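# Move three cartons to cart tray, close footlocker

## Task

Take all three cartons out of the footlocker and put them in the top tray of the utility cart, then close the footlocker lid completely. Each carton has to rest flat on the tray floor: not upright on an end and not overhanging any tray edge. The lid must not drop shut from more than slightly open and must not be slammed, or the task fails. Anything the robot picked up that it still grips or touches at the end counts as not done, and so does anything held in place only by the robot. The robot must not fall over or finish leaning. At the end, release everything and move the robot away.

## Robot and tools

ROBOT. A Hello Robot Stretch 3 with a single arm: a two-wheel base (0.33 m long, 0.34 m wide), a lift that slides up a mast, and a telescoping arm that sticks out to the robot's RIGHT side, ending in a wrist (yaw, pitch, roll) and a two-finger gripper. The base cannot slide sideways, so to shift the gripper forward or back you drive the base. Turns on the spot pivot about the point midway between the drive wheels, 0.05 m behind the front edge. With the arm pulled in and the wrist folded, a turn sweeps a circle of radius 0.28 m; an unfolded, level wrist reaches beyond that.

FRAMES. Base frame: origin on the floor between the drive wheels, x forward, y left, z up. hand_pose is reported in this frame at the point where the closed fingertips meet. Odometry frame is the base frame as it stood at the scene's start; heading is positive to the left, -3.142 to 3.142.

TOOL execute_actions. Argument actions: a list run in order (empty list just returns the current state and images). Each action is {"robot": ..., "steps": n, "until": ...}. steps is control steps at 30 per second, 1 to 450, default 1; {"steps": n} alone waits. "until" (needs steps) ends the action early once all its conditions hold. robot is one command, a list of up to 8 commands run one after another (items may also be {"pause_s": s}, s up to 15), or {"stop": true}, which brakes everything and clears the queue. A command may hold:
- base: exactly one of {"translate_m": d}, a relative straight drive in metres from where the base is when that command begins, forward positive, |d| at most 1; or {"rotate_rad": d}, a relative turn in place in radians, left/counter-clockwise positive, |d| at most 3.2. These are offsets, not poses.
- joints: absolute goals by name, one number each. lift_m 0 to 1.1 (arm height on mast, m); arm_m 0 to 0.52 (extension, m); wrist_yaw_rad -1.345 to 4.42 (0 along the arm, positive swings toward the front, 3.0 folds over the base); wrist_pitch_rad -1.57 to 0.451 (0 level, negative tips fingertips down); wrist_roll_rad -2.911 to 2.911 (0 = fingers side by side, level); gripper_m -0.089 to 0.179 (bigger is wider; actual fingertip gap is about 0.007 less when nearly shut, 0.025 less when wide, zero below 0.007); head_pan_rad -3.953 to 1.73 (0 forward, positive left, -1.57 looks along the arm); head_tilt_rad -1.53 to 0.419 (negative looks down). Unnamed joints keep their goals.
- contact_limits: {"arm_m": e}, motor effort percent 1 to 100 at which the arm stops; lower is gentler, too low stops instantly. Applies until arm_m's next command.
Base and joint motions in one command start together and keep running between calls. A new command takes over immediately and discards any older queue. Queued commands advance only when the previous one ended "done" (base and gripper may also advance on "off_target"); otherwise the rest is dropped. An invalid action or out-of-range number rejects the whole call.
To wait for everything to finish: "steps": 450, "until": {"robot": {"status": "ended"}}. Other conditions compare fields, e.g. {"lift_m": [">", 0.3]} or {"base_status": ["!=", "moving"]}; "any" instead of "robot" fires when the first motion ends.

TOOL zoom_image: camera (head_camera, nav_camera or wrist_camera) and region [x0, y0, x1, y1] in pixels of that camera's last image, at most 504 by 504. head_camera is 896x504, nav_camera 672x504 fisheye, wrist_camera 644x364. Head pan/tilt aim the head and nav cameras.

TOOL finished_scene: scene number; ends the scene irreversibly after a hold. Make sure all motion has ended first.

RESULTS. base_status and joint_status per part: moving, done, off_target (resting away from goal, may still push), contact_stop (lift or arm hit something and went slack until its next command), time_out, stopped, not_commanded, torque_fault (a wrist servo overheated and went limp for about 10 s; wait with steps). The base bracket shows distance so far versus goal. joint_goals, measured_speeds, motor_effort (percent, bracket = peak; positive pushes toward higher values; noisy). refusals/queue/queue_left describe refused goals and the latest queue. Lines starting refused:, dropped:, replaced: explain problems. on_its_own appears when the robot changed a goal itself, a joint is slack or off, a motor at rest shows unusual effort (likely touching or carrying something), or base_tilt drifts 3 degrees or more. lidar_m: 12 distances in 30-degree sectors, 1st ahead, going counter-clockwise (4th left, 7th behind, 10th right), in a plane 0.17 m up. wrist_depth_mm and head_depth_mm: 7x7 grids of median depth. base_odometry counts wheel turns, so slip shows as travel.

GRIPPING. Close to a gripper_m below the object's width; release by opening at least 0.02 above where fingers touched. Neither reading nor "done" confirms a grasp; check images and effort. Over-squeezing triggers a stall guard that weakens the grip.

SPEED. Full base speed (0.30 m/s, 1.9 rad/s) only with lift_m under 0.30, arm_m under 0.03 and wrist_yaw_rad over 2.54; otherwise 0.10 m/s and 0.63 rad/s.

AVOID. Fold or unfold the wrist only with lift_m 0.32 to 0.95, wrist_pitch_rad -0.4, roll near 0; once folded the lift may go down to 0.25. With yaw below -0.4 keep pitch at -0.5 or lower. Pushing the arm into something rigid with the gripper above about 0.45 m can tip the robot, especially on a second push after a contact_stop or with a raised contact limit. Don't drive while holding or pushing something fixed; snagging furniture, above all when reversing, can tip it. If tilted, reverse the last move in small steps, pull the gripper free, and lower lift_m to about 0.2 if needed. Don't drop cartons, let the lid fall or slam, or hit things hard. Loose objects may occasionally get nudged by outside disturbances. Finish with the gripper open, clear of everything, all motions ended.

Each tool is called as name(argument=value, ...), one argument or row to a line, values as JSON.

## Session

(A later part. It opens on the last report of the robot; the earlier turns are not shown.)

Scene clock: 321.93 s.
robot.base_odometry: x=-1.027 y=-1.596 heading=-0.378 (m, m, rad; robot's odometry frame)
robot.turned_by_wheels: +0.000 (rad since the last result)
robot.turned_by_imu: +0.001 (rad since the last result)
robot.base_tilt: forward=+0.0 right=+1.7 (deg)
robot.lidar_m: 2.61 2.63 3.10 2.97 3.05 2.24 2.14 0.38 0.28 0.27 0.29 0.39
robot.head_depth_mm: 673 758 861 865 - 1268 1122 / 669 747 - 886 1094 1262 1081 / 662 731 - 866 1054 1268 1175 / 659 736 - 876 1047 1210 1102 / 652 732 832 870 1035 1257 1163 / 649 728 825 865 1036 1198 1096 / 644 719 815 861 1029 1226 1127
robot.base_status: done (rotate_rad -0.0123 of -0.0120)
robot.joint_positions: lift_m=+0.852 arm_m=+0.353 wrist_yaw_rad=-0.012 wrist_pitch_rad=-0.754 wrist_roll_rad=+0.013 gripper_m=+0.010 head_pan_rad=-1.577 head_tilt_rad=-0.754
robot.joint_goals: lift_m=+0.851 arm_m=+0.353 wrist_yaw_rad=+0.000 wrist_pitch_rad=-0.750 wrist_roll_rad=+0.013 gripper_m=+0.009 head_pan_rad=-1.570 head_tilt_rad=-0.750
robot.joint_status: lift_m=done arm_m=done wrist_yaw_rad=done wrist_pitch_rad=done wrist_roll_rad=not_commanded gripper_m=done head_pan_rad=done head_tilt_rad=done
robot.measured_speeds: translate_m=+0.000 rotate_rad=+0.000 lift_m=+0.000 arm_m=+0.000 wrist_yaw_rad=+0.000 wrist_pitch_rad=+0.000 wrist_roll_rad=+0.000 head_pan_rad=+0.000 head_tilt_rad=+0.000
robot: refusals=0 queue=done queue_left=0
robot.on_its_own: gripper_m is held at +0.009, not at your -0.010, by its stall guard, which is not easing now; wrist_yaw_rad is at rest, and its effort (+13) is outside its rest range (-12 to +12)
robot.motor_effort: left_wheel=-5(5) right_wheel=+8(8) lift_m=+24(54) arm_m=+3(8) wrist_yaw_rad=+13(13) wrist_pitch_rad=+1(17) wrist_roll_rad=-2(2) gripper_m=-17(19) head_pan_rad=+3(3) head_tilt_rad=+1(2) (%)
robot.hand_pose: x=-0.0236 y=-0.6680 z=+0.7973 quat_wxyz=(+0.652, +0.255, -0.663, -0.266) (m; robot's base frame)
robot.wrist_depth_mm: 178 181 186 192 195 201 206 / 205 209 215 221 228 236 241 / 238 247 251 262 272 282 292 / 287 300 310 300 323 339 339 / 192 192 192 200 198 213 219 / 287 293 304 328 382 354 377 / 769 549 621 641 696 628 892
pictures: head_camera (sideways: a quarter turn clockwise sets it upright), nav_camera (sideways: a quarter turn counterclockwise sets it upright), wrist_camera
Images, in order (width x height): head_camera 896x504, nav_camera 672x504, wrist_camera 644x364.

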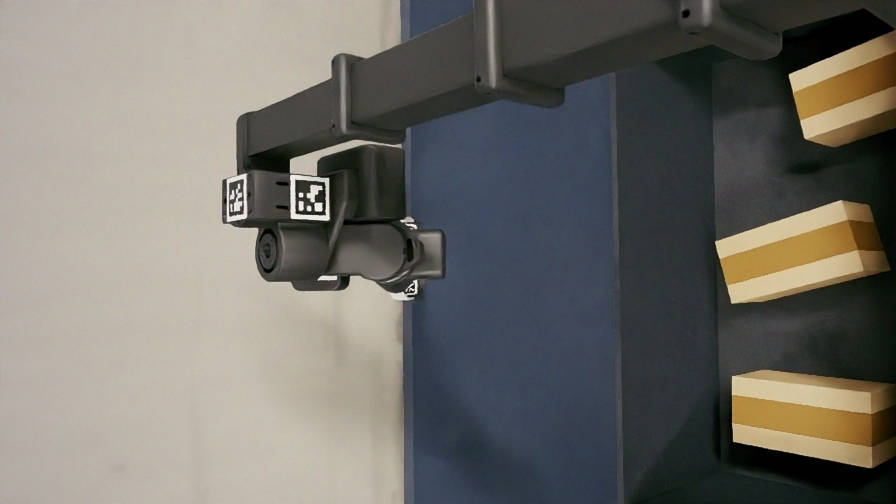

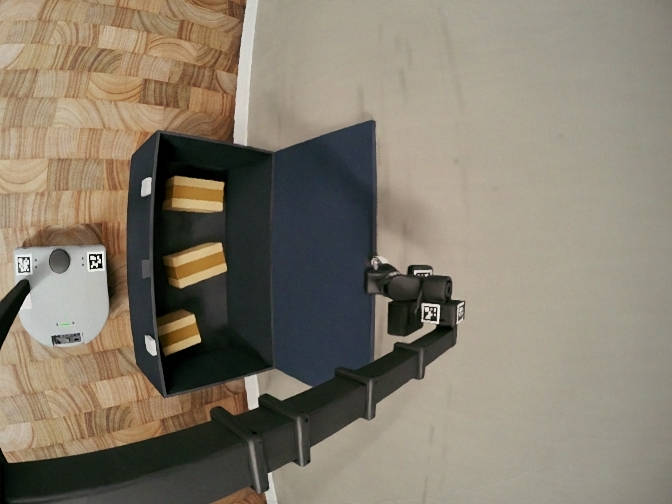

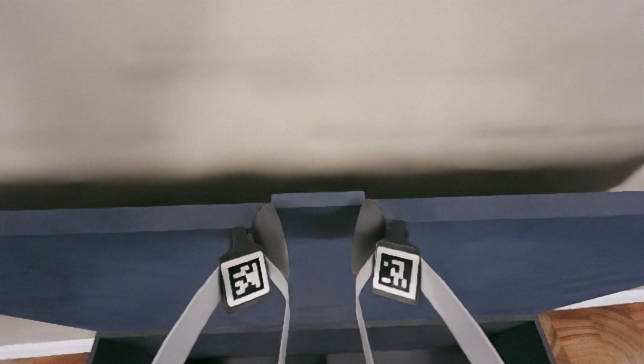

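execute_actions(
  actions=[
    {"robot":[{"base":{"rotate_rad":-0.008},"joints":{"arm_m":0.385},"contact_limits":{"arm_m":15}}],"steps":450,"until":{"robot":{"status":"ended"}}},
  ],
)

Scene clock: 329.93 s.
robot.base_odometry: x=-1.027 y=-1.596 heading=-0.386 (m, m, rad; robot's odometry frame)
robot.turned_by_wheels: -0.008 (rad since the last result)
robot.turned_by_imu: -0.007 (rad since the last result)
robot.base_tilt: forward=+0.0 right=+1.6 (deg)
robot.lidar_m: 2.62 2.64 3.11 2.98 3.06 2.25 2.13 0.39 0.28 0.27 0.28 0.39
robot.head_depth_mm: 676 758 866 866 - - 1159 / 668 749 - 908 1105 1268 1081 / 664 731 - 891 1068 1259 1172 / 657 728 - 907 1060 1208 1105 / 655 733 831 883 1056 1252 1171 / 650 723 821 879 1049 1193 1093 / 643 718 812 876 1037 1221 1122
robot.base_status: done (rotate_rad -0.0080 of -0.0080)
robot.joint_positions: lift_m=+0.852 arm_m=+0.385 wrist_yaw_rad=-0.002 wrist_pitch_rad=-0.744 wrist_roll_rad=+0.013 gripper_m=+0.010 head_pan_rad=-1.577 head_tilt_rad=-0.754
robot.joint_goals: lift_m=+0.851 arm_m=+0.385 wrist_yaw_rad=+0.000 wrist_pitch_rad=-0.750 wrist_roll_rad=+0.013 gripper_m=+0.009 head_pan_rad=-1.570 head_tilt_rad=-0.750
robot.joint_status: lift_m=done arm_m=done wrist_yaw_rad=done wrist_pitch_rad=done wrist_roll_rad=not_commanded gripper_m=done head_pan_rad=done head_tilt_rad=done
robot.measured_speeds: translate_m=+0.000 rotate_rad=+0.000 lift_m=+0.000 arm_m=+0.000 wrist_yaw_rad=+0.000 wrist_pitch_rad=+0.000 wrist_roll_rad=+0.000 head_pan_rad=+0.000 head_tilt_rad=+0.000
robot: refusals=0 queue=done queue_left=0
robot.on_its_own: gripper_m is held at +0.009, not at your -0.010, by its stall guard, which is not easing now
robot.motor_effort: left_wheel=+0(5) right_wheel=-2(8) lift_m=+24(25) arm_m=+3(4) wrist_yaw_rad=+3(13) wrist_pitch_rad=-3(3) wrist_roll_rad=-2(2) gripper_m=-14(17) head_pan_rad=+3(3) head_tilt_rad=+2(2) (%)
robot.contact_limits: arm_m 15 (drawing in: default 20, maximum 32; extending or still: default 26, maximum 43)
robot.hand_pose: x=-0.0220 y=-0.7019 z=+0.7990 quat_wxyz=(+0.654, +0.255, -0.663, -0.260) (m; robot's base frame)
robot.wrist_depth_mm: 147 149 153 157 161 164 169 / 168 172 177 182 186 192 197 / 197 201 208 215 221 230 237 / 236 244 250 242 263 273 284 / 194 193 193 196 196 207 212 / 259 265 274 283 313 302 310 / 426 428 471 474 516 533 838
pictures: head_camera (sideways: a quarter turn clockwise sets it upright), nav_camera (sideways: a quarter turn counterclockwise sets it upright), wrist_camera
Images, in order (width x height): head_camera 896x504, nav_camera 672x504, wrist_camera 644x364.

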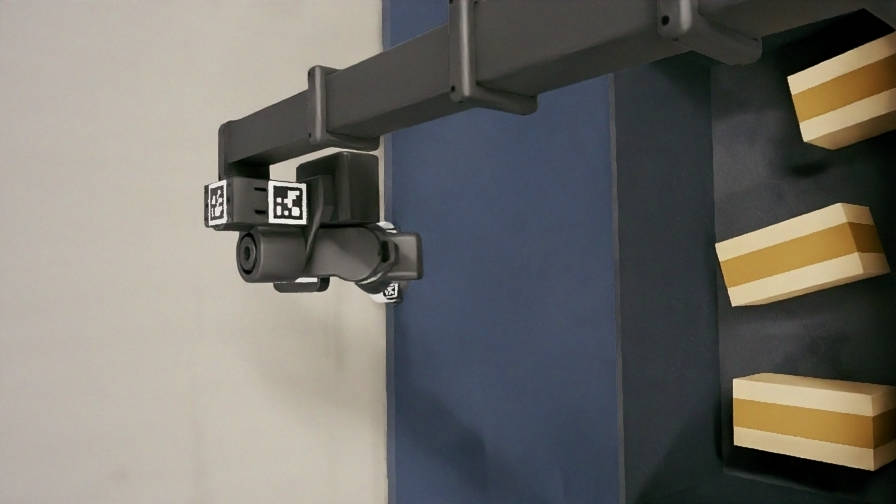

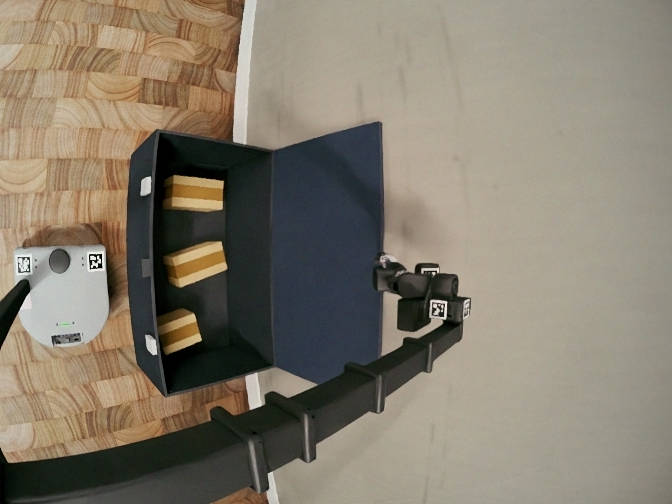

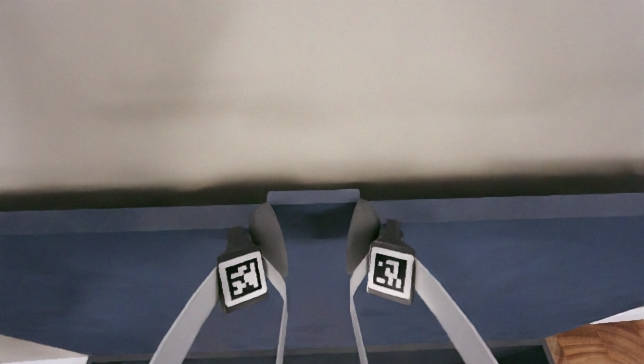

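execute_actions(
  actions=[
    {"robot":[{"joints":{"arm_m":0.42},"contact_limits":{"arm_m":10}}],"steps":450,"until":{"robot":{"status":"ended"}}},
  ],
)

Scene clock: 336.23 s.
robot.base_odometry: x=-1.027 y=-1.596 heading=-0.386 (m, m, rad; robot's odometry frame)
robot.turned_by_wheels: +0.000 (rad since the last result)
robot.turned_by_imu: +0.001 (rad since the last result)
robot.base_tilt: forward=+0.0 right=+1.7 (deg)
robot.lidar_m: 2.61 2.63 3.11 2.97 3.03 2.24 2.14 0.38 0.28 0.27 0.28 0.39
robot.head_depth_mm: 677 760 865 - - - 1151 / 670 749 - 931 1111 1267 1083 / 663 721 866 928 1080 1269 1171 / 659 726 - 922 1068 1214 1094 / 654 731 829 914 1064 1257 1170 / 648 725 822 910 1057 1196 1097 / 644 720 815 908 1050 1215 1121
robot.base_status: done (rotate_rad -0.0080 of -0.0080)
robot.joint_positions: lift_m=+0.851 arm_m=+0.420 wrist_yaw_rad=-0.002 wrist_pitch_rad=-0.769 wrist_roll_rad=+0.013 gripper_m=+0.009 head_pan_rad=-1.577 head_tilt_rad=-0.754
robot.joint_goals: lift_m=+0.851 arm_m=+0.420 wrist_yaw_rad=+0.000 wrist_pitch_rad=-0.750 wrist_roll_rad=+0.013 gripper_m=+0.009 head_pan_rad=-1.570 head_tilt_rad=-0.750
robot.joint_status: lift_m=done arm_m=done wrist_yaw_rad=done wrist_pitch_rad=done wrist_roll_rad=not_commanded gripper_m=done head_pan_rad=done head_tilt_rad=done
robot.measured_speeds: translate_m=+0.000 rotate_rad=+0.000 lift_m=+0.000 arm_m=+0.000 wrist_yaw_rad=+0.000 wrist_pitch_rad=+0.000 wrist_roll_rad=+0.000 head_pan_rad=+0.000 head_tilt_rad=+0.000
robot: refusals=0 queue=done queue_left=0
robot.on_its_own: gripper_m is held at +0.009, not at your -0.010, by its stall guard, which is not easing now
robot.motor_effort: left_wheel=+0(2) right_wheel=-1(3) lift_m=+27(27) arm_m=+4(4) wrist_yaw_rad=+3(5) wrist_pitch_rad=+8(8) wrist_roll_rad=-2(2) gripper_m=+0(15) head_pan_rad=+3(3) head_tilt_rad=+2(1) (%)
robot.contact_limits: arm_m 10 (drawing in: default 20, maximum 32; extending or still: default 26, maximum 43)
robot.hand_pose: x=-0.0220 y=-0.7318 z=+0.7946 quat_wxyz=(+0.651, +0.263, -0.660, -0.268) (m; robot's base frame)
robot.wrist_depth_mm: 117 118 122 124 127 131 134 / 134 137 141 145 149 153 157 / 158 162 166 172 178 185 192 / 193 192 195 175 210 210 219 / 192 193 198 - 205 211 214 / 253 259 256 318 281 288 301 / 380 396 410 436 437 464 871
pictures: head_camera (sideways: a quarter turn clockwise sets it upright), nav_camera (sideways: a quarter turn counterclockwise sets it upright), wrist_camera
Images, in order (width x height): head_camera 896x504, nav_camera 672x504, wrist_camera 644x364.

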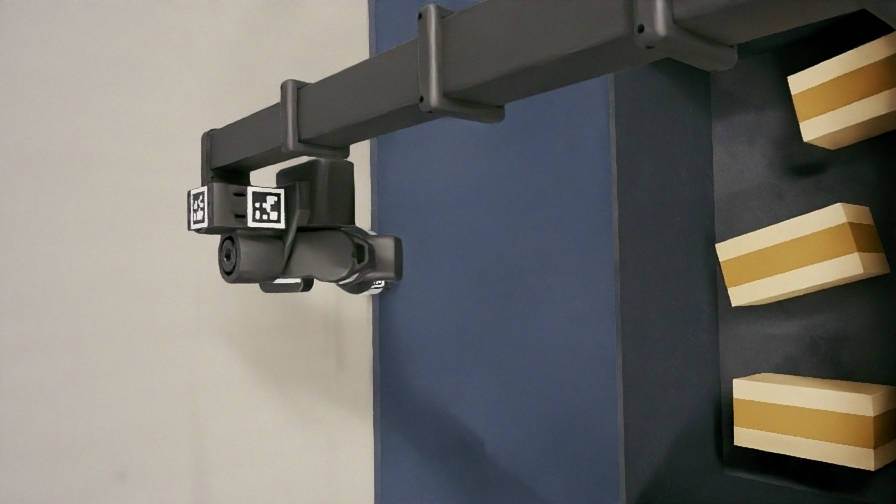

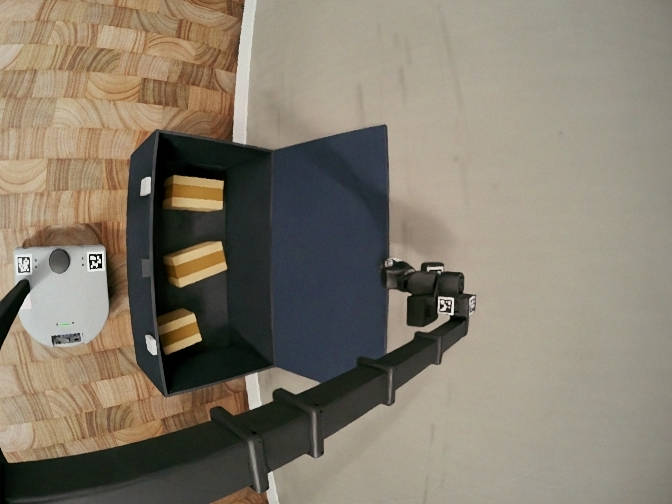

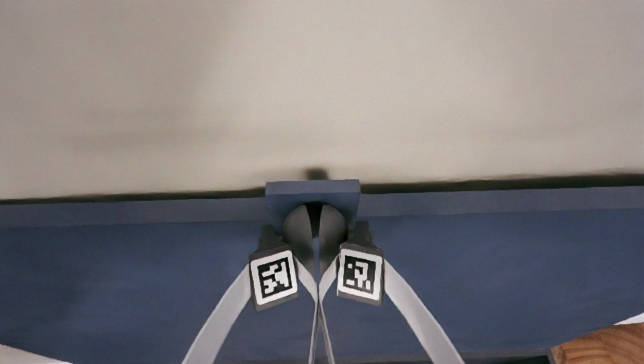

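execute_actions(
  actions=[
    {"robot":[{"joints":{"arm_m":0.39}}],"steps":450,"until":{"robot":{"status":"ended"}}},
    {"steps":15},
  ],
)

Scene clock: 341.30 s.
robot.base_odometry: x=-1.027 y=-1.596 heading=-0.386 (m, m, rad; robot's odometry frame)
robot.turned_by_wheels: +0.000 (rad since the last result)
robot.turned_by_imu: +0.001 (rad since the last result)
robot.base_tilt: forward=+0.0 right=+1.7 (deg)
robot.lidar_m: 2.61 2.63 3.09 2.98 3.04 2.25 2.14 0.39 0.28 0.27 0.28 0.39
robot.head_depth_mm: 673 756 863 - - - 1158 / 668 749 - 941 1108 1276 1085 / 663 731 - 926 1080 1255 1171 / 658 729 - 941 1071 1209 1095 / 654 734 828 913 1064 1259 1164 / 647 726 822 909 1059 1194 1094 / 642 718 816 903 1049 1218 1127
robot.base_status: done (rotate_rad -0.0080 of -0.0080)
robot.joint_positions: lift_m=+0.851 arm_m=+0.390 wrist_yaw_rad=-0.002 wrist_pitch_rad=-0.765 wrist_roll_rad=+0.013 gripper_m=+0.009 head_pan_rad=-1.577 head_tilt_rad=-0.754
robot.joint_goals: lift_m=+0.851 arm_m=+0.390 wrist_yaw_rad=+0.000 wrist_pitch_rad=-0.750 wrist_roll_rad=+0.013 gripper_m=+0.009 head_pan_rad=-1.570 head_tilt_rad=-0.750
robot.joint_status: lift_m=done arm_m=done wrist_yaw_rad=done wrist_pitch_rad=done wrist_roll_rad=not_commanded gripper_m=done head_pan_rad=done head_tilt_rad=done
robot.measured_speeds: translate_m=+0.000 rotate_rad=+0.000 lift_m=+0.000 arm_m=+0.000 wrist_yaw_rad=+0.000 wrist_pitch_rad=+0.000 wrist_roll_rad=+0.000 head_pan_rad=+0.000 head_tilt_rad=+0.000
robot: refusals=0 queue=done queue_left=0
robot.on_its_own: gripper_m is held at +0.009, not at your -0.010, by its stall guard, which is not easing now
robot.motor_effort: left_wheel=+0(0) right_wheel=-2(2) lift_m=+28(27) arm_m=-3(3) wrist_yaw_rad=+2(3) wrist_pitch_rad=+6(8) wrist_roll_rad=-2(2) gripper_m=+0(1) head_pan_rad=+3(3) head_tilt_rad=+1(2) (%)
robot.hand_pose: x=-0.0219 y=-0.7035 z=+0.7954 quat_wxyz=(+0.652, +0.262, -0.660, -0.266) (m; robot's base frame)
robot.wrist_depth_mm: 145 146 150 154 158 161 165 / 165 168 174 180 184 189 195 / 196 199 206 207 220 227 235 / 206 208 210 207 212 213 216 / 245 247 252 - 264 271 274 / 325 331 330 401 362 373 386 / 544 501 514 537 560 564 885
pictures: head_camera (sideways: a quarter turn clockwise sets it upright), nav_camera (sideways: a quarter turn counterclockwise sets it upright), wrist_camera
Images, in order (width x height): head_camera 896x504, nav_camera 672x504, wrist_camera 644x364.

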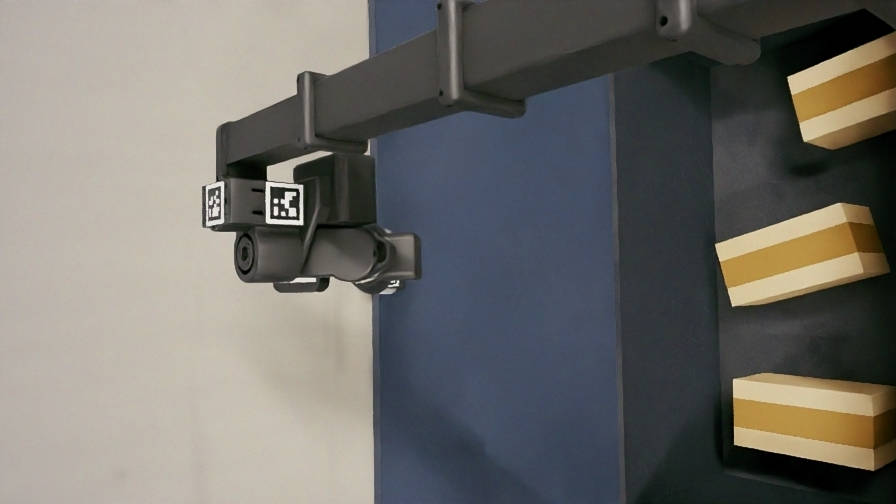

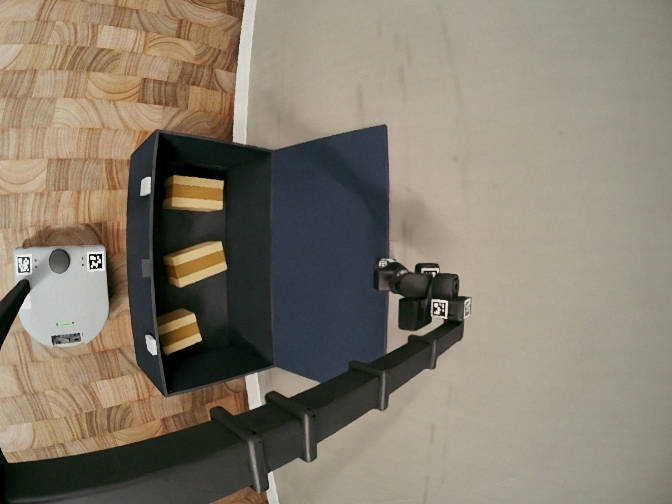

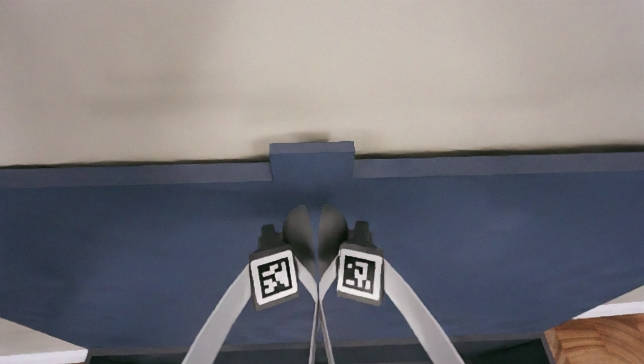

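execute_actions(
  actions=[
    {"robot":[{"joints":{"arm_m":0.36,"wrist_pitch_rad":-1.57,"lift_m":0.6,"gripper_m":0.17,"head_tilt_rad":-1.1}}],"steps":450,"until":{"robot":{"status":"ended"}}},
  ],
)

Scene clock: 357.17 s.
robot.base_odometry: x=-1.027 y=-1.596 heading=-0.386 (m, m, rad; robot's odometry frame)
robot.turned_by_wheels: +0.000 (rad since the last result)
robot.turned_by_imu: +0.001 (rad since the last result)
robot.base_tilt: forward=+0.0 right=+1.6 (deg)
robot.lidar_m: 2.61 2.63 3.10 2.98 3.05 2.24 2.13 0.39 0.28 0.27 0.28 0.39
robot.head_depth_mm: 782 873 1061 1206 1149 1178 1111 / 776 869 1044 1309 - - - / 768 841 - 1362 1292 1172 - / 761 848 - 1290 1215 1170 - / 753 857 1039 1337 1285 1158 1103 / 748 852 1035 1249 1211 1152 1101 / 744 849 1027 1252 1235 1150 1099
robot.base_status: done (rotate_rad -0.0080 of -0.0080)
robot.joint_positions: lift_m=+0.600 arm_m=+0.360 wrist_yaw_rad=-0.002 wrist_pitch_rad=-1.558 wrist_roll_rad=+0.013 gripper_m=+0.170 head_pan_rad=-1.577 head_tilt_rad=-1.086
robot.joint_goals: lift_m=+0.600 arm_m=+0.360 wrist_yaw_rad=+0.000 wrist_pitch_rad=-1.570 wrist_roll_rad=+0.013 gripper_m=+0.170 head_pan_rad=-1.570 head_tilt_rad=-1.100
robot.joint_status: lift_m=done arm_m=done wrist_yaw_rad=done wrist_pitch_rad=done wrist_roll_rad=not_commanded gripper_m=done head_pan_rad=done head_tilt_rad=done
robot.measured_speeds: translate_m=+0.000 rotate_rad=+0.000 lift_m=+0.000 arm_m=+0.000 wrist_yaw_rad=+0.000 wrist_pitch_rad=+0.000 wrist_roll_rad=+0.000 head_pan_rad=+0.000 head_tilt_rad=+0.000
robot: refusals=0 queue=done queue_left=0
robot.motor_effort: left_wheel=-1(1) right_wheel=-2(2) lift_m=+27(24) arm_m=-3(2) wrist_yaw_rad=+2(2) wrist_pitch_rad=-2(5) wrist_roll_rad=-2(2) gripper_m=+0(84) head_pan_rad=+3(3) head_tilt_rad=-7(28) (%)
robot.hand_pose: x=-0.0216 y=-0.4843 z=+0.4826 quat_wxyz=(+0.499, +0.493, -0.506, -0.501) (m; robot's base frame)
robot.wrist_depth_mm: 484 543 552 581 572 536 424 / 482 485 594 487 605 607 422 / 495 488 601 504 624 579 426 / 486 501 630 510 631 529 427 / 473 651 669 660 656 545 425 / 456 538 528 520 523 489 416 / 384 393 396 397 397 384 381
pictures: head_camera (sideways: a quarter turn clockwise sets it upright), nav_camera (sideways: a quarter turn counterclockwise sets it upright), wrist_camera
Images, in order (width x height): head_camera 896x504, nav_camera 672x504, wrist_camera 644x364.

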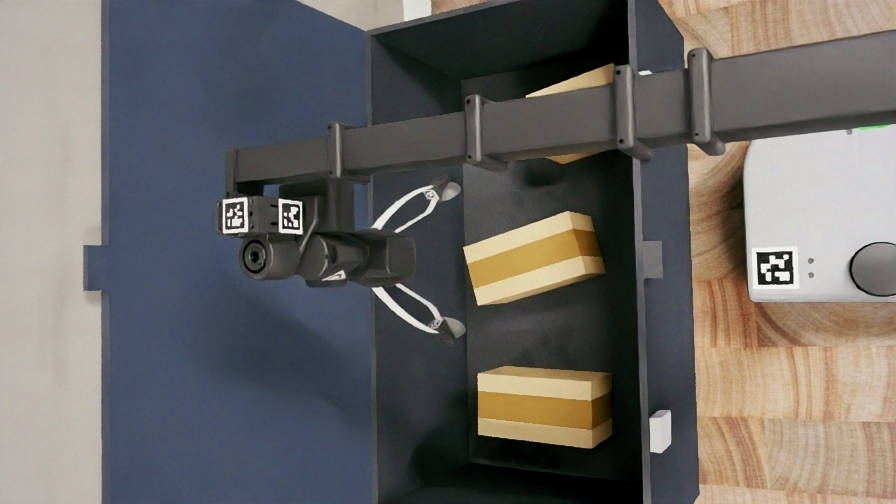

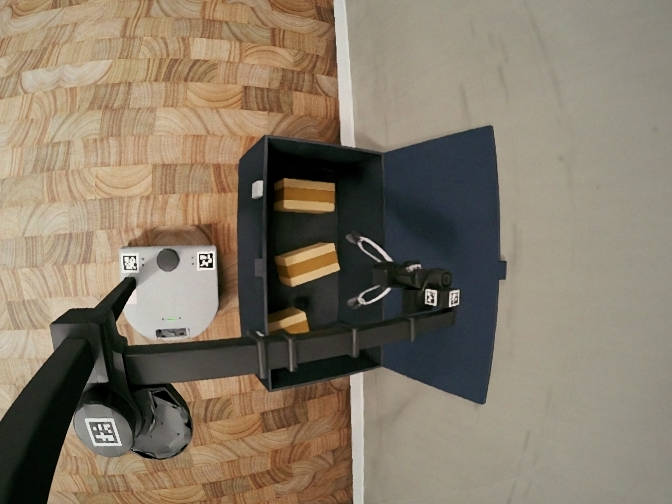

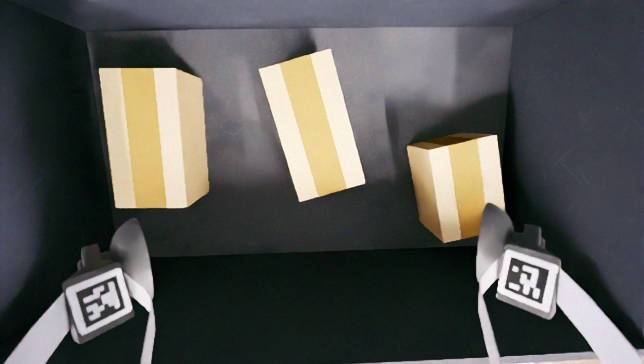

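execute_actions(
  actions=[
    {"robot":[{"joints":{"arm_m":0.40,"wrist_roll_rad":0.28,"lift_m":0.36}}],"steps":450,"until":{"robot":{"status":"ended"}}},
  ],
)

Scene clock: 387.50 s.
robot.base_odometry: x=-1.027 y=-1.596 heading=-0.386 (m, m, rad; robot's odometry frame)
robot.turned_by_wheels: +0.000 (rad since the last result)
robot.turned_by_imu: +0.001 (rad since the last result)
robot.base_tilt: forward=+0.0 right=+1.6 (deg)
robot.lidar_m: 2.61 2.64 3.10 2.98 3.06 2.25 2.14 0.39 0.28 0.27 0.28 0.39
robot.head_depth_mm: 782 873 1069 1205 1147 1180 1111 / 776 870 1059 1370 1178 1175 - / 769 864 1048 1359 1267 1181 - / 761 861 1015 1250 1220 1167 - / 757 856 1044 1283 1290 1151 1098 / 750 855 1037 1248 1207 1151 1100 / 741 848 1026 1248 1233 1151 1100
robot.base_status: done (rotate_rad -0.0080 of -0.0080)
robot.joint_positions: lift_m=+0.360 arm_m=+0.400 wrist_yaw_rad=-0.002 wrist_pitch_rad=-1.559 wrist_roll_rad=+0.274 gripper_m=+0.170 head_pan_rad=-1.577 head_tilt_rad=-1.086
robot.joint_goals: lift_m=+0.360 arm_m=+0.400 wrist_yaw_rad=+0.000 wrist_pitch_rad=-1.570 wrist_roll_rad=+0.280 gripper_m=+0.170 head_pan_rad=-1.570 head_tilt_rad=-1.100
robot.joint_status: lift_m=done arm_m=done wrist_yaw_rad=done wrist_pitch_rad=done wrist_roll_rad=done gripper_m=done head_pan_rad=done head_tilt_rad=done
robot.measured_speeds: translate_m=+0.000 rotate_rad=+0.000 lift_m=+0.000 arm_m=+0.000 wrist_yaw_rad=+0.000 wrist_pitch_rad=+0.000 wrist_roll_rad=+0.000 head_pan_rad=+0.000 head_tilt_rad=+0.000
robot: refusals=0 queue=done queue_left=0
robot.motor_effort: left_wheel=+0(0) right_wheel=-2(1) lift_m=+27(21) arm_m=+3(3) wrist_yaw_rad=+2(2) wrist_pitch_rad=-2(2) wrist_roll_rad=+2(2) gripper_m=+0(0) head_pan_rad=+3(3) head_tilt_rad=-6(6) (%)
robot.hand_pose: x=-0.0216 y=-0.5234 z=+0.2426 quat_wxyz=(+0.429, +0.424, -0.567, -0.561) (m; robot's base frame)
robot.wrist_depth_mm: 256 300 353 357 358 365 366 / 354 359 251 252 366 374 375 / 362 368 260 257 377 384 272 / 266 372 381 267 396 334 276 / 267 381 390 274 282 347 286 / 274 382 404 285 417 424 296 / - 306 421 418 411 372 344
pictures: head_camera (sideways: a quarter turn clockwise sets it upright), nav_camera (sideways: a quarter turn counterclockwise sets it upright), wrist_camera
Images, in order (width x height): head_camera 896x504, nav_camera 672x504, wrist_camera 644x364.

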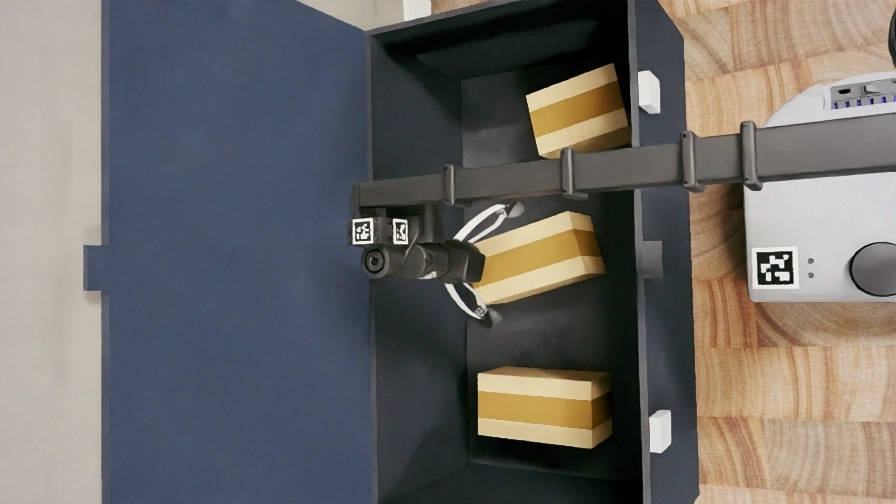

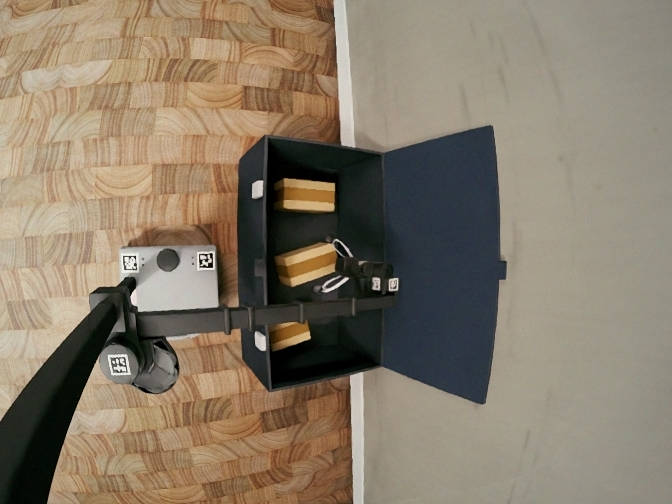

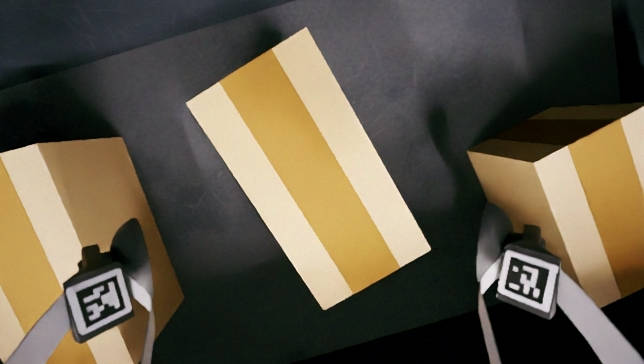

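execute_actions(
  actions=[
    {"robot":[{"joints":{"wrist_roll_rad":-0.27,"lift_m":0.30}}],"steps":450,"until":{"robot":{"status":"ended"}}},
  ],
)

Scene clock: 392.73 s.
robot.base_odometry: x=-1.027 y=-1.596 heading=-0.386 (m, m, rad; robot's odometry frame)
robot.turned_by_wheels: +0.000 (rad since the last result)
robot.turned_by_imu: +0.001 (rad since the last result)
robot.base_tilt: forward=+0.0 right=+1.6 (deg)
robot.lidar_m: 2.61 2.63 3.10 2.98 3.05 2.25 2.14 0.39 0.28 0.27 0.28 0.39
robot.head_depth_mm: 781 873 1070 1207 1142 1181 1112 / 777 868 1062 1364 1182 1180 - / 766 863 1053 1360 1283 1174 - / 761 857 1046 1237 1221 1166 - / 754 860 1045 1327 1286 1156 1104 / 750 854 1037 1247 1211 1155 1098 / 744 847 1031 1261 1238 1151 1098
robot.base_status: done (rotate_rad -0.0080 of -0.0080)
robot.joint_positions: lift_m=+0.300 arm_m=+0.400 wrist_yaw_rad=-0.002 wrist_pitch_rad=-1.559 wrist_roll_rad=-0.264 gripper_m=+0.170 head_pan_rad=-1.577 head_tilt_rad=-1.086
robot.joint_goals: lift_m=+0.300 arm_m=+0.400 wrist_yaw_rad=+0.000 wrist_pitch_rad=-1.570 wrist_roll_rad=-0.270 gripper_m=+0.170 head_pan_rad=-1.570 head_tilt_rad=-1.100
robot.joint_status: lift_m=done arm_m=done wrist_yaw_rad=done wrist_pitch_rad=done wrist_roll_rad=done gripper_m=done head_pan_rad=done head_tilt_rad=done
robot.measured_speeds: translate_m=+0.000 rotate_rad=+0.000 lift_m=+0.000 arm_m=+0.000 wrist_yaw_rad=+0.000 wrist_pitch_rad=+0.000 wrist_roll_rad=+0.000 head_pan_rad=+0.000 head_tilt_rad=+0.000
robot: refusals=0 queue=done queue_left=0
robot.motor_effort: left_wheel=+0(0) right_wheel=-2(2) lift_m=+28(24) arm_m=+3(3) wrist_yaw_rad=+1(1) wrist_pitch_rad=-2(2) wrist_roll_rad=-2(3) gripper_m=+1(1) head_pan_rad=+3(3) head_tilt_rad=-6(7) (%)
robot.hand_pose: x=-0.0216 y=-0.5235 z=+0.1826 quat_wxyz=(+0.564, +0.558, -0.432, -0.428) (m; robot's base frame)
robot.wrist_depth_mm: 216 288 291 293 302 293 251 / 225 299 302 192 196 309 315 / 239 307 308 198 202 321 327 / 257 319 316 206 328 336 340 / 269 324 328 211 335 345 347 / 336 341 341 217 346 349 277 / - 349 351 226 360 284 233
pictures: head_camera (sideways: a quarter turn clockwise sets it upright), nav_camera (sideways: a quarter turn counterclockwise sets it upright), wrist_camera
Images, in order (width x height): head_camera 896x504, nav_camera 672x504, wrist_camera 644x364.

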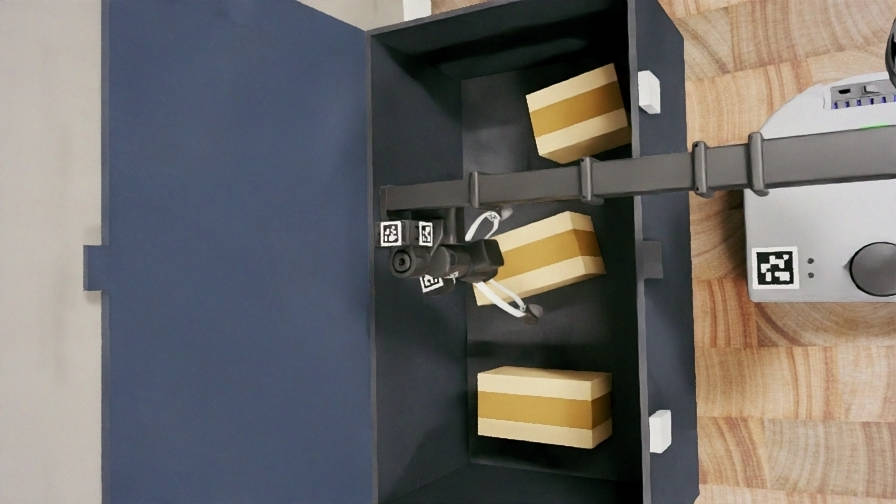

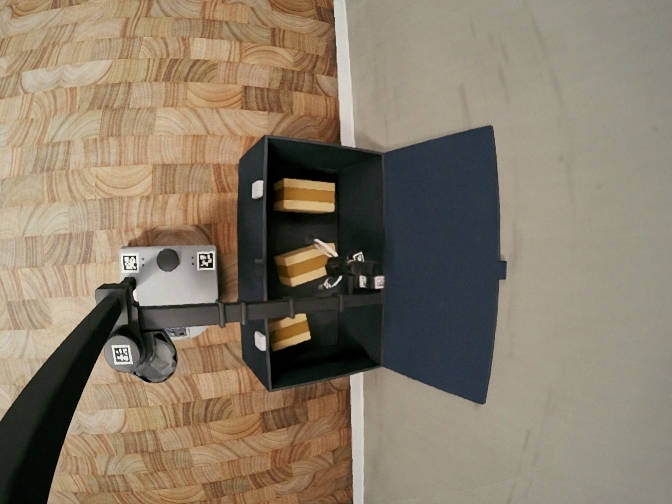

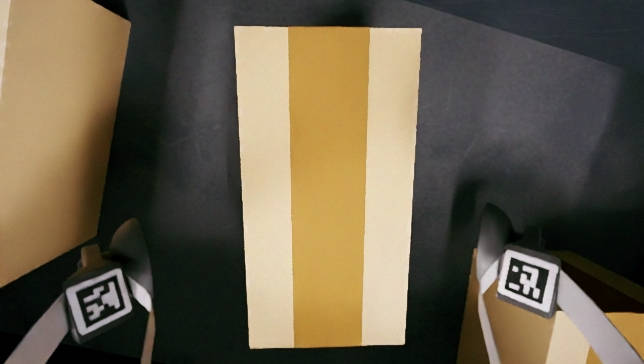

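execute_actions(
  actions=[
    {"robot":[{"base":{"translate_m":-0.008},"joints":{"lift_m":0.212}},{"joints":{"gripper_m":0.08}},{"joints":{"lift_m":0.25}}],"steps":450,"until":{"robot":{"status":"ended"}}},
  ],
)

Scene clock: 405.60 s.
robot.base_odometry: x=-1.035 y=-1.593 heading=-0.386 (m, m, rad; robot's odometry frame)
robot.turned_by_wheels: +0.000 (rad since the last result)
robot.turned_by_imu: +0.001 (rad since the last result)
robot.base_tilt: forward=+0.0 right=+1.7 (deg)
robot.lidar_m: 2.62 2.66 3.10 2.98 3.04 2.24 2.13 0.39 0.28 0.27 0.28 0.39
robot.head_depth_mm: 785 870 1072 1208 1147 1180 1113 / 777 869 1061 1367 1175 1182 - / 767 866 1051 1328 1278 1177 - / 762 860 1046 1212 1192 1167 - / 754 857 1040 1279 1288 1156 1103 / 748 855 1037 1250 1203 1151 1097 / 742 849 1029 1263 1248 1151 1095
robot.base_status: done (translate_m -0.0080 of -0.0080)
robot.joint_positions: lift_m=+0.249 arm_m=+0.400 wrist_yaw_rad=-0.002 wrist_pitch_rad=-1.558 wrist_roll_rad=-0.265 gripper_m=+0.084 head_pan_rad=-1.577 head_tilt_rad=-1.087
robot.joint_goals: lift_m=+0.250 arm_m=+0.400 wrist_yaw_rad=+0.000 wrist_pitch_rad=-1.570 wrist_roll_rad=-0.270 gripper_m=+0.083 head_pan_rad=-1.570 head_tilt_rad=-1.100
robot.joint_status: lift_m=done arm_m=done wrist_yaw_rad=done wrist_pitch_rad=done wrist_roll_rad=done gripper_m=done head_pan_rad=done head_tilt_rad=done
robot.measured_speeds: translate_m=+0.000 rotate_rad=+0.000 lift_m=+0.000 arm_m=+0.000 wrist_yaw_rad=+0.000 wrist_pitch_rad=+0.000 wrist_roll_rad=+0.000 head_pan_rad=+0.000 head_tilt_rad=+0.000
robot: refusals=0 queue=done queue_left=0
robot.motor_effort: left_wheel=+0(4) right_wheel=-2(6) lift_m=+60(64) arm_m=+2(3) wrist_yaw_rad=+2(3) wrist_pitch_rad=-3(5) wrist_roll_rad=-2(2) gripper_m=-20(100) head_pan_rad=+3(3) head_tilt_rad=-6(5) (%)
robot.hand_pose: x=-0.0216 y=-0.5240 z=+0.1315 quat_wxyz=(+0.565, +0.558, -0.433, -0.428) (m; robot's base frame)
robot.wrist_depth_mm: 225 242 117 118 120 256 251 / 238 252 119 121 122 262 266 / 250 259 122 123 126 273 275 / 263 266 125 126 129 281 284 / 270 274 128 129 131 288 296 / 280 - 132 132 135 287 266 / 286 295 135 136 139 290 201
pictures: head_camera (sideways: a quarter turn clockwise sets it upright), nav_camera (sideways: a quarter turn counterclockwise sets it upright), wrist_camera
Images, in order (width x height): head_camera 896x504, nav_camera 672x504, wrist_camera 644x364.

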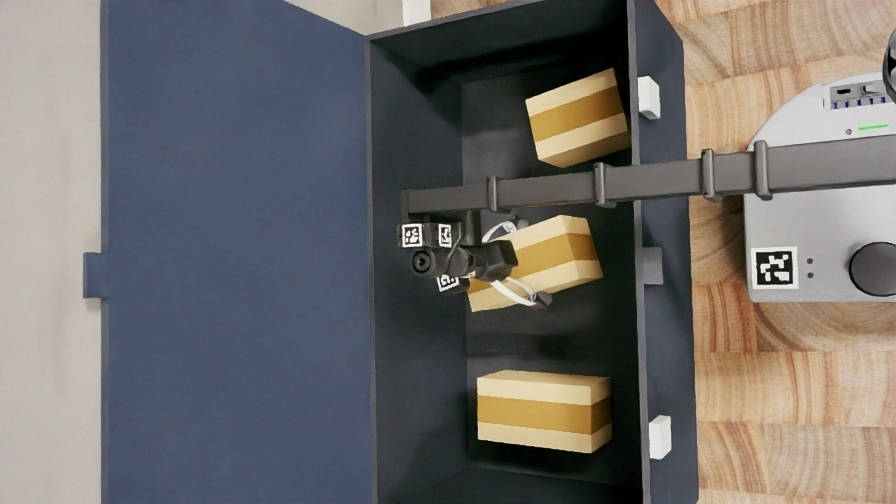

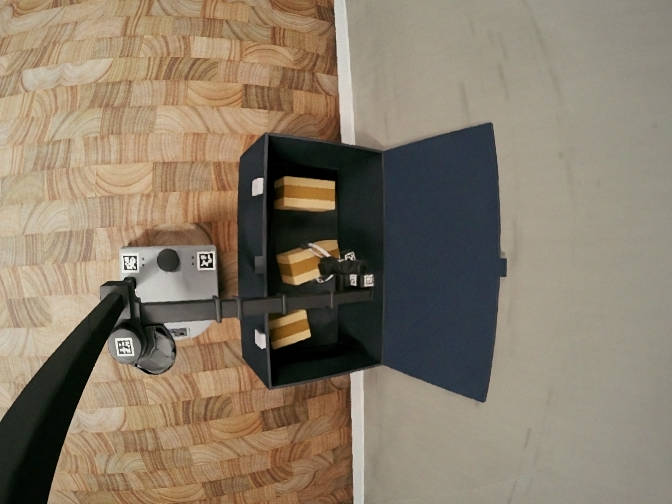

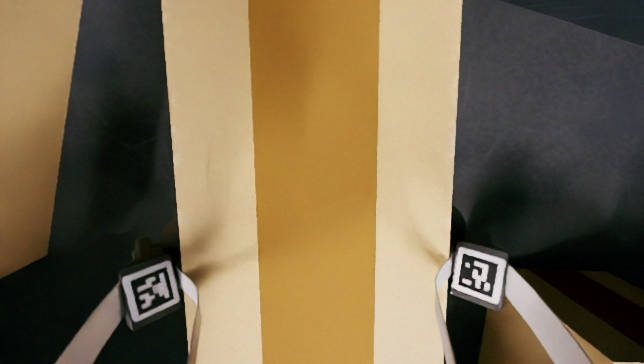

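execute_actions(
  actions=[
    {"robot":{"joints":{"lift_m":1.03,"head_pan_rad":-3.14,"head_tilt_rad":-0.6}},"steps":450,"until":{"robot":{"lift_m":[">",0.56]}}},
    {"robot":{"joints":{"arm_m":0.02,"wrist_roll_rad":0.0}},"steps":450,"until":{"robot":{"arm_m":["<",0.1]}}},
    {"robot":[{"base":{"rotate_rad":-1.29}},{"base":{"translate_m":-1.0}}],"steps":450,"until":{"robot":{"status":"ended"}}},
    {"steps":200,"until":{"robot":{"status":"ended"}}},
  ],
)

Scene clock: 462.87 s.
robot.base_odometry: x=-0.930 y=-0.599 heading=-1.676 (m, m, rad; robot's odometry frame)
robot.turned_by_wheels: -1.290 (rad since the last result)
robot.turned_by_imu: -1.260 (rad since the last result)
robot.base_tilt: forward=+0.0 right=+1.6 (deg)
robot.lidar_m: 1.22 2.00 2.87 2.49 2.34 2.02 1.36 1.36 1.89 1.88 2.02 1.22
robot.head_depth_mm: 1665 1772 - - - - - / 1692 1803 - - - - - / 1720 1858 - - - - - / 1743 1901 - - - - - / 1794 1931 2099 - - - - / 1828 1923 1872 - - - - / 1866 1889 1452 - - - -
robot.base_status: done (translate_m -1.0000 of -1.0000)
robot.joint_positions: lift_m=+1.029 arm_m=+0.020 wrist_yaw_rad=+0.000 wrist_pitch_rad=-1.557 wrist_roll_rad=-0.005 gripper_m=+0.087 head_pan_rad=-3.133 head_tilt_rad=-0.606
robot.joint_goals: lift_m=+1.030 arm_m=+0.020 wrist_yaw_rad=+0.000 wrist_pitch_rad=-1.570 wrist_roll_rad=+0.000 gripper_m=+0.086 head_pan_rad=-3.140 head_tilt_rad=-0.600
robot.joint_status: lift_m=done arm_m=done wrist_yaw_rad=done wrist_pitch_rad=done wrist_roll_rad=done gripper_m=done head_pan_rad=done head_tilt_rad=done
robot.measured_speeds: translate_m=+0.000 rotate_rad=+0.000 lift_m=+0.000 arm_m=+0.000 wrist_yaw_rad=+0.000 wrist_pitch_rad=+0.000 wrist_roll_rad=+0.000 head_pan_rad=+0.000 head_tilt_rad=+0.000
robot: refusals=0 queue=done queue_left=0
robot.on_its_own: gripper_m is held at +0.086, not at your +0.080, by its stall guard, which is not easing now
robot.motor_effort: left_wheel=+2(5) right_wheel=-4(10) lift_m=+60(62) arm_m=-3(4) wrist_yaw_rad=+0(3) wrist_pitch_rad=-3(3) wrist_roll_rad=+2(3) gripper_m=-19(20) head_pan_rad=-3(42) head_tilt_rad=+3(23) (%)
robot.hand_pose: x=-0.0216 y=-0.1446 z=+0.9115 quat_wxyz=(+0.505, +0.498, -0.502, -0.496) (m; robot's base frame)
robot.wrist_depth_mm: 959 - 117 118 119 - - / 998 - 119 121 123 - - / - - 123 124 125 - - / - - 126 127 128 - - / - - 128 130 132 - - / - - 131 133 135 - - / - - 134 136 139 - -
pictures: head_camera (sideways: a quarter turn clockwise sets it upright), nav_camera (sideways: a quarter turn counterclockwise sets it upright), wrist_camera
Images, in order (width x height): head_camera 896x504, nav_camera 672x504, wrist_camera 644x364.

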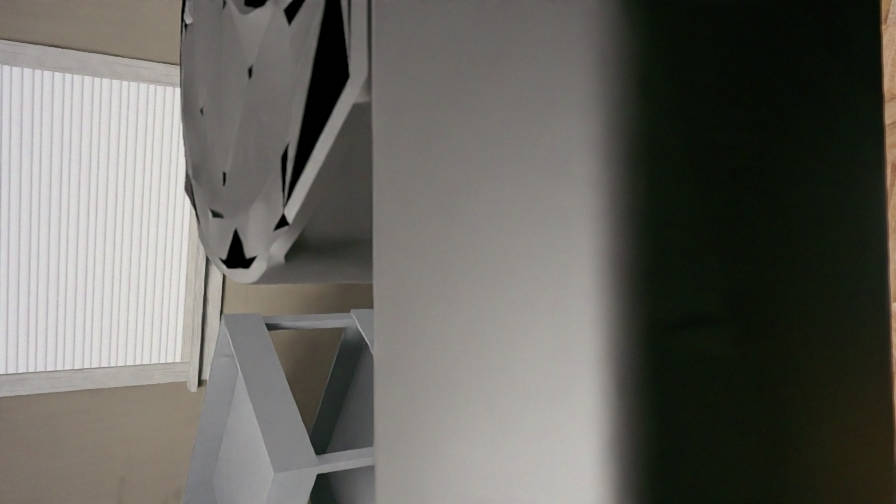

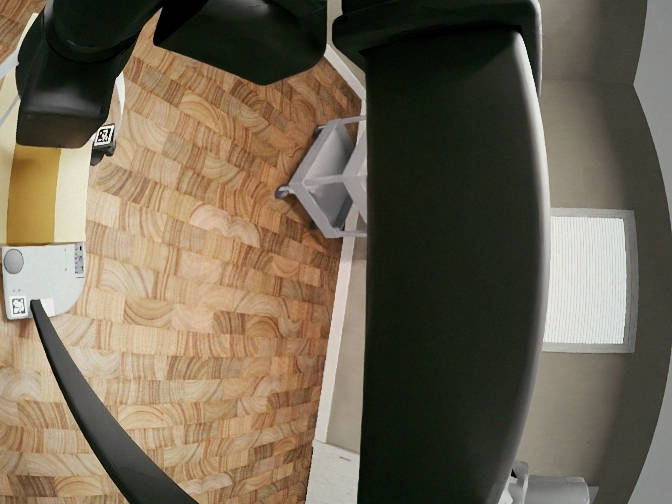

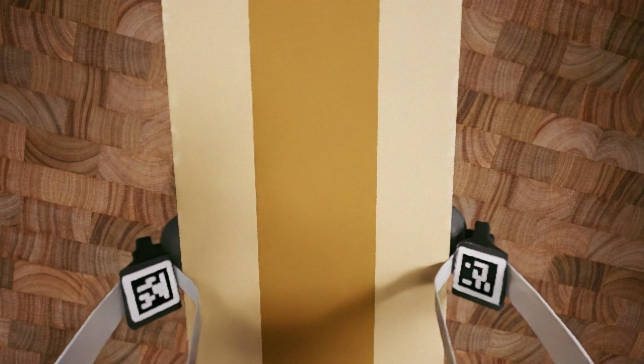

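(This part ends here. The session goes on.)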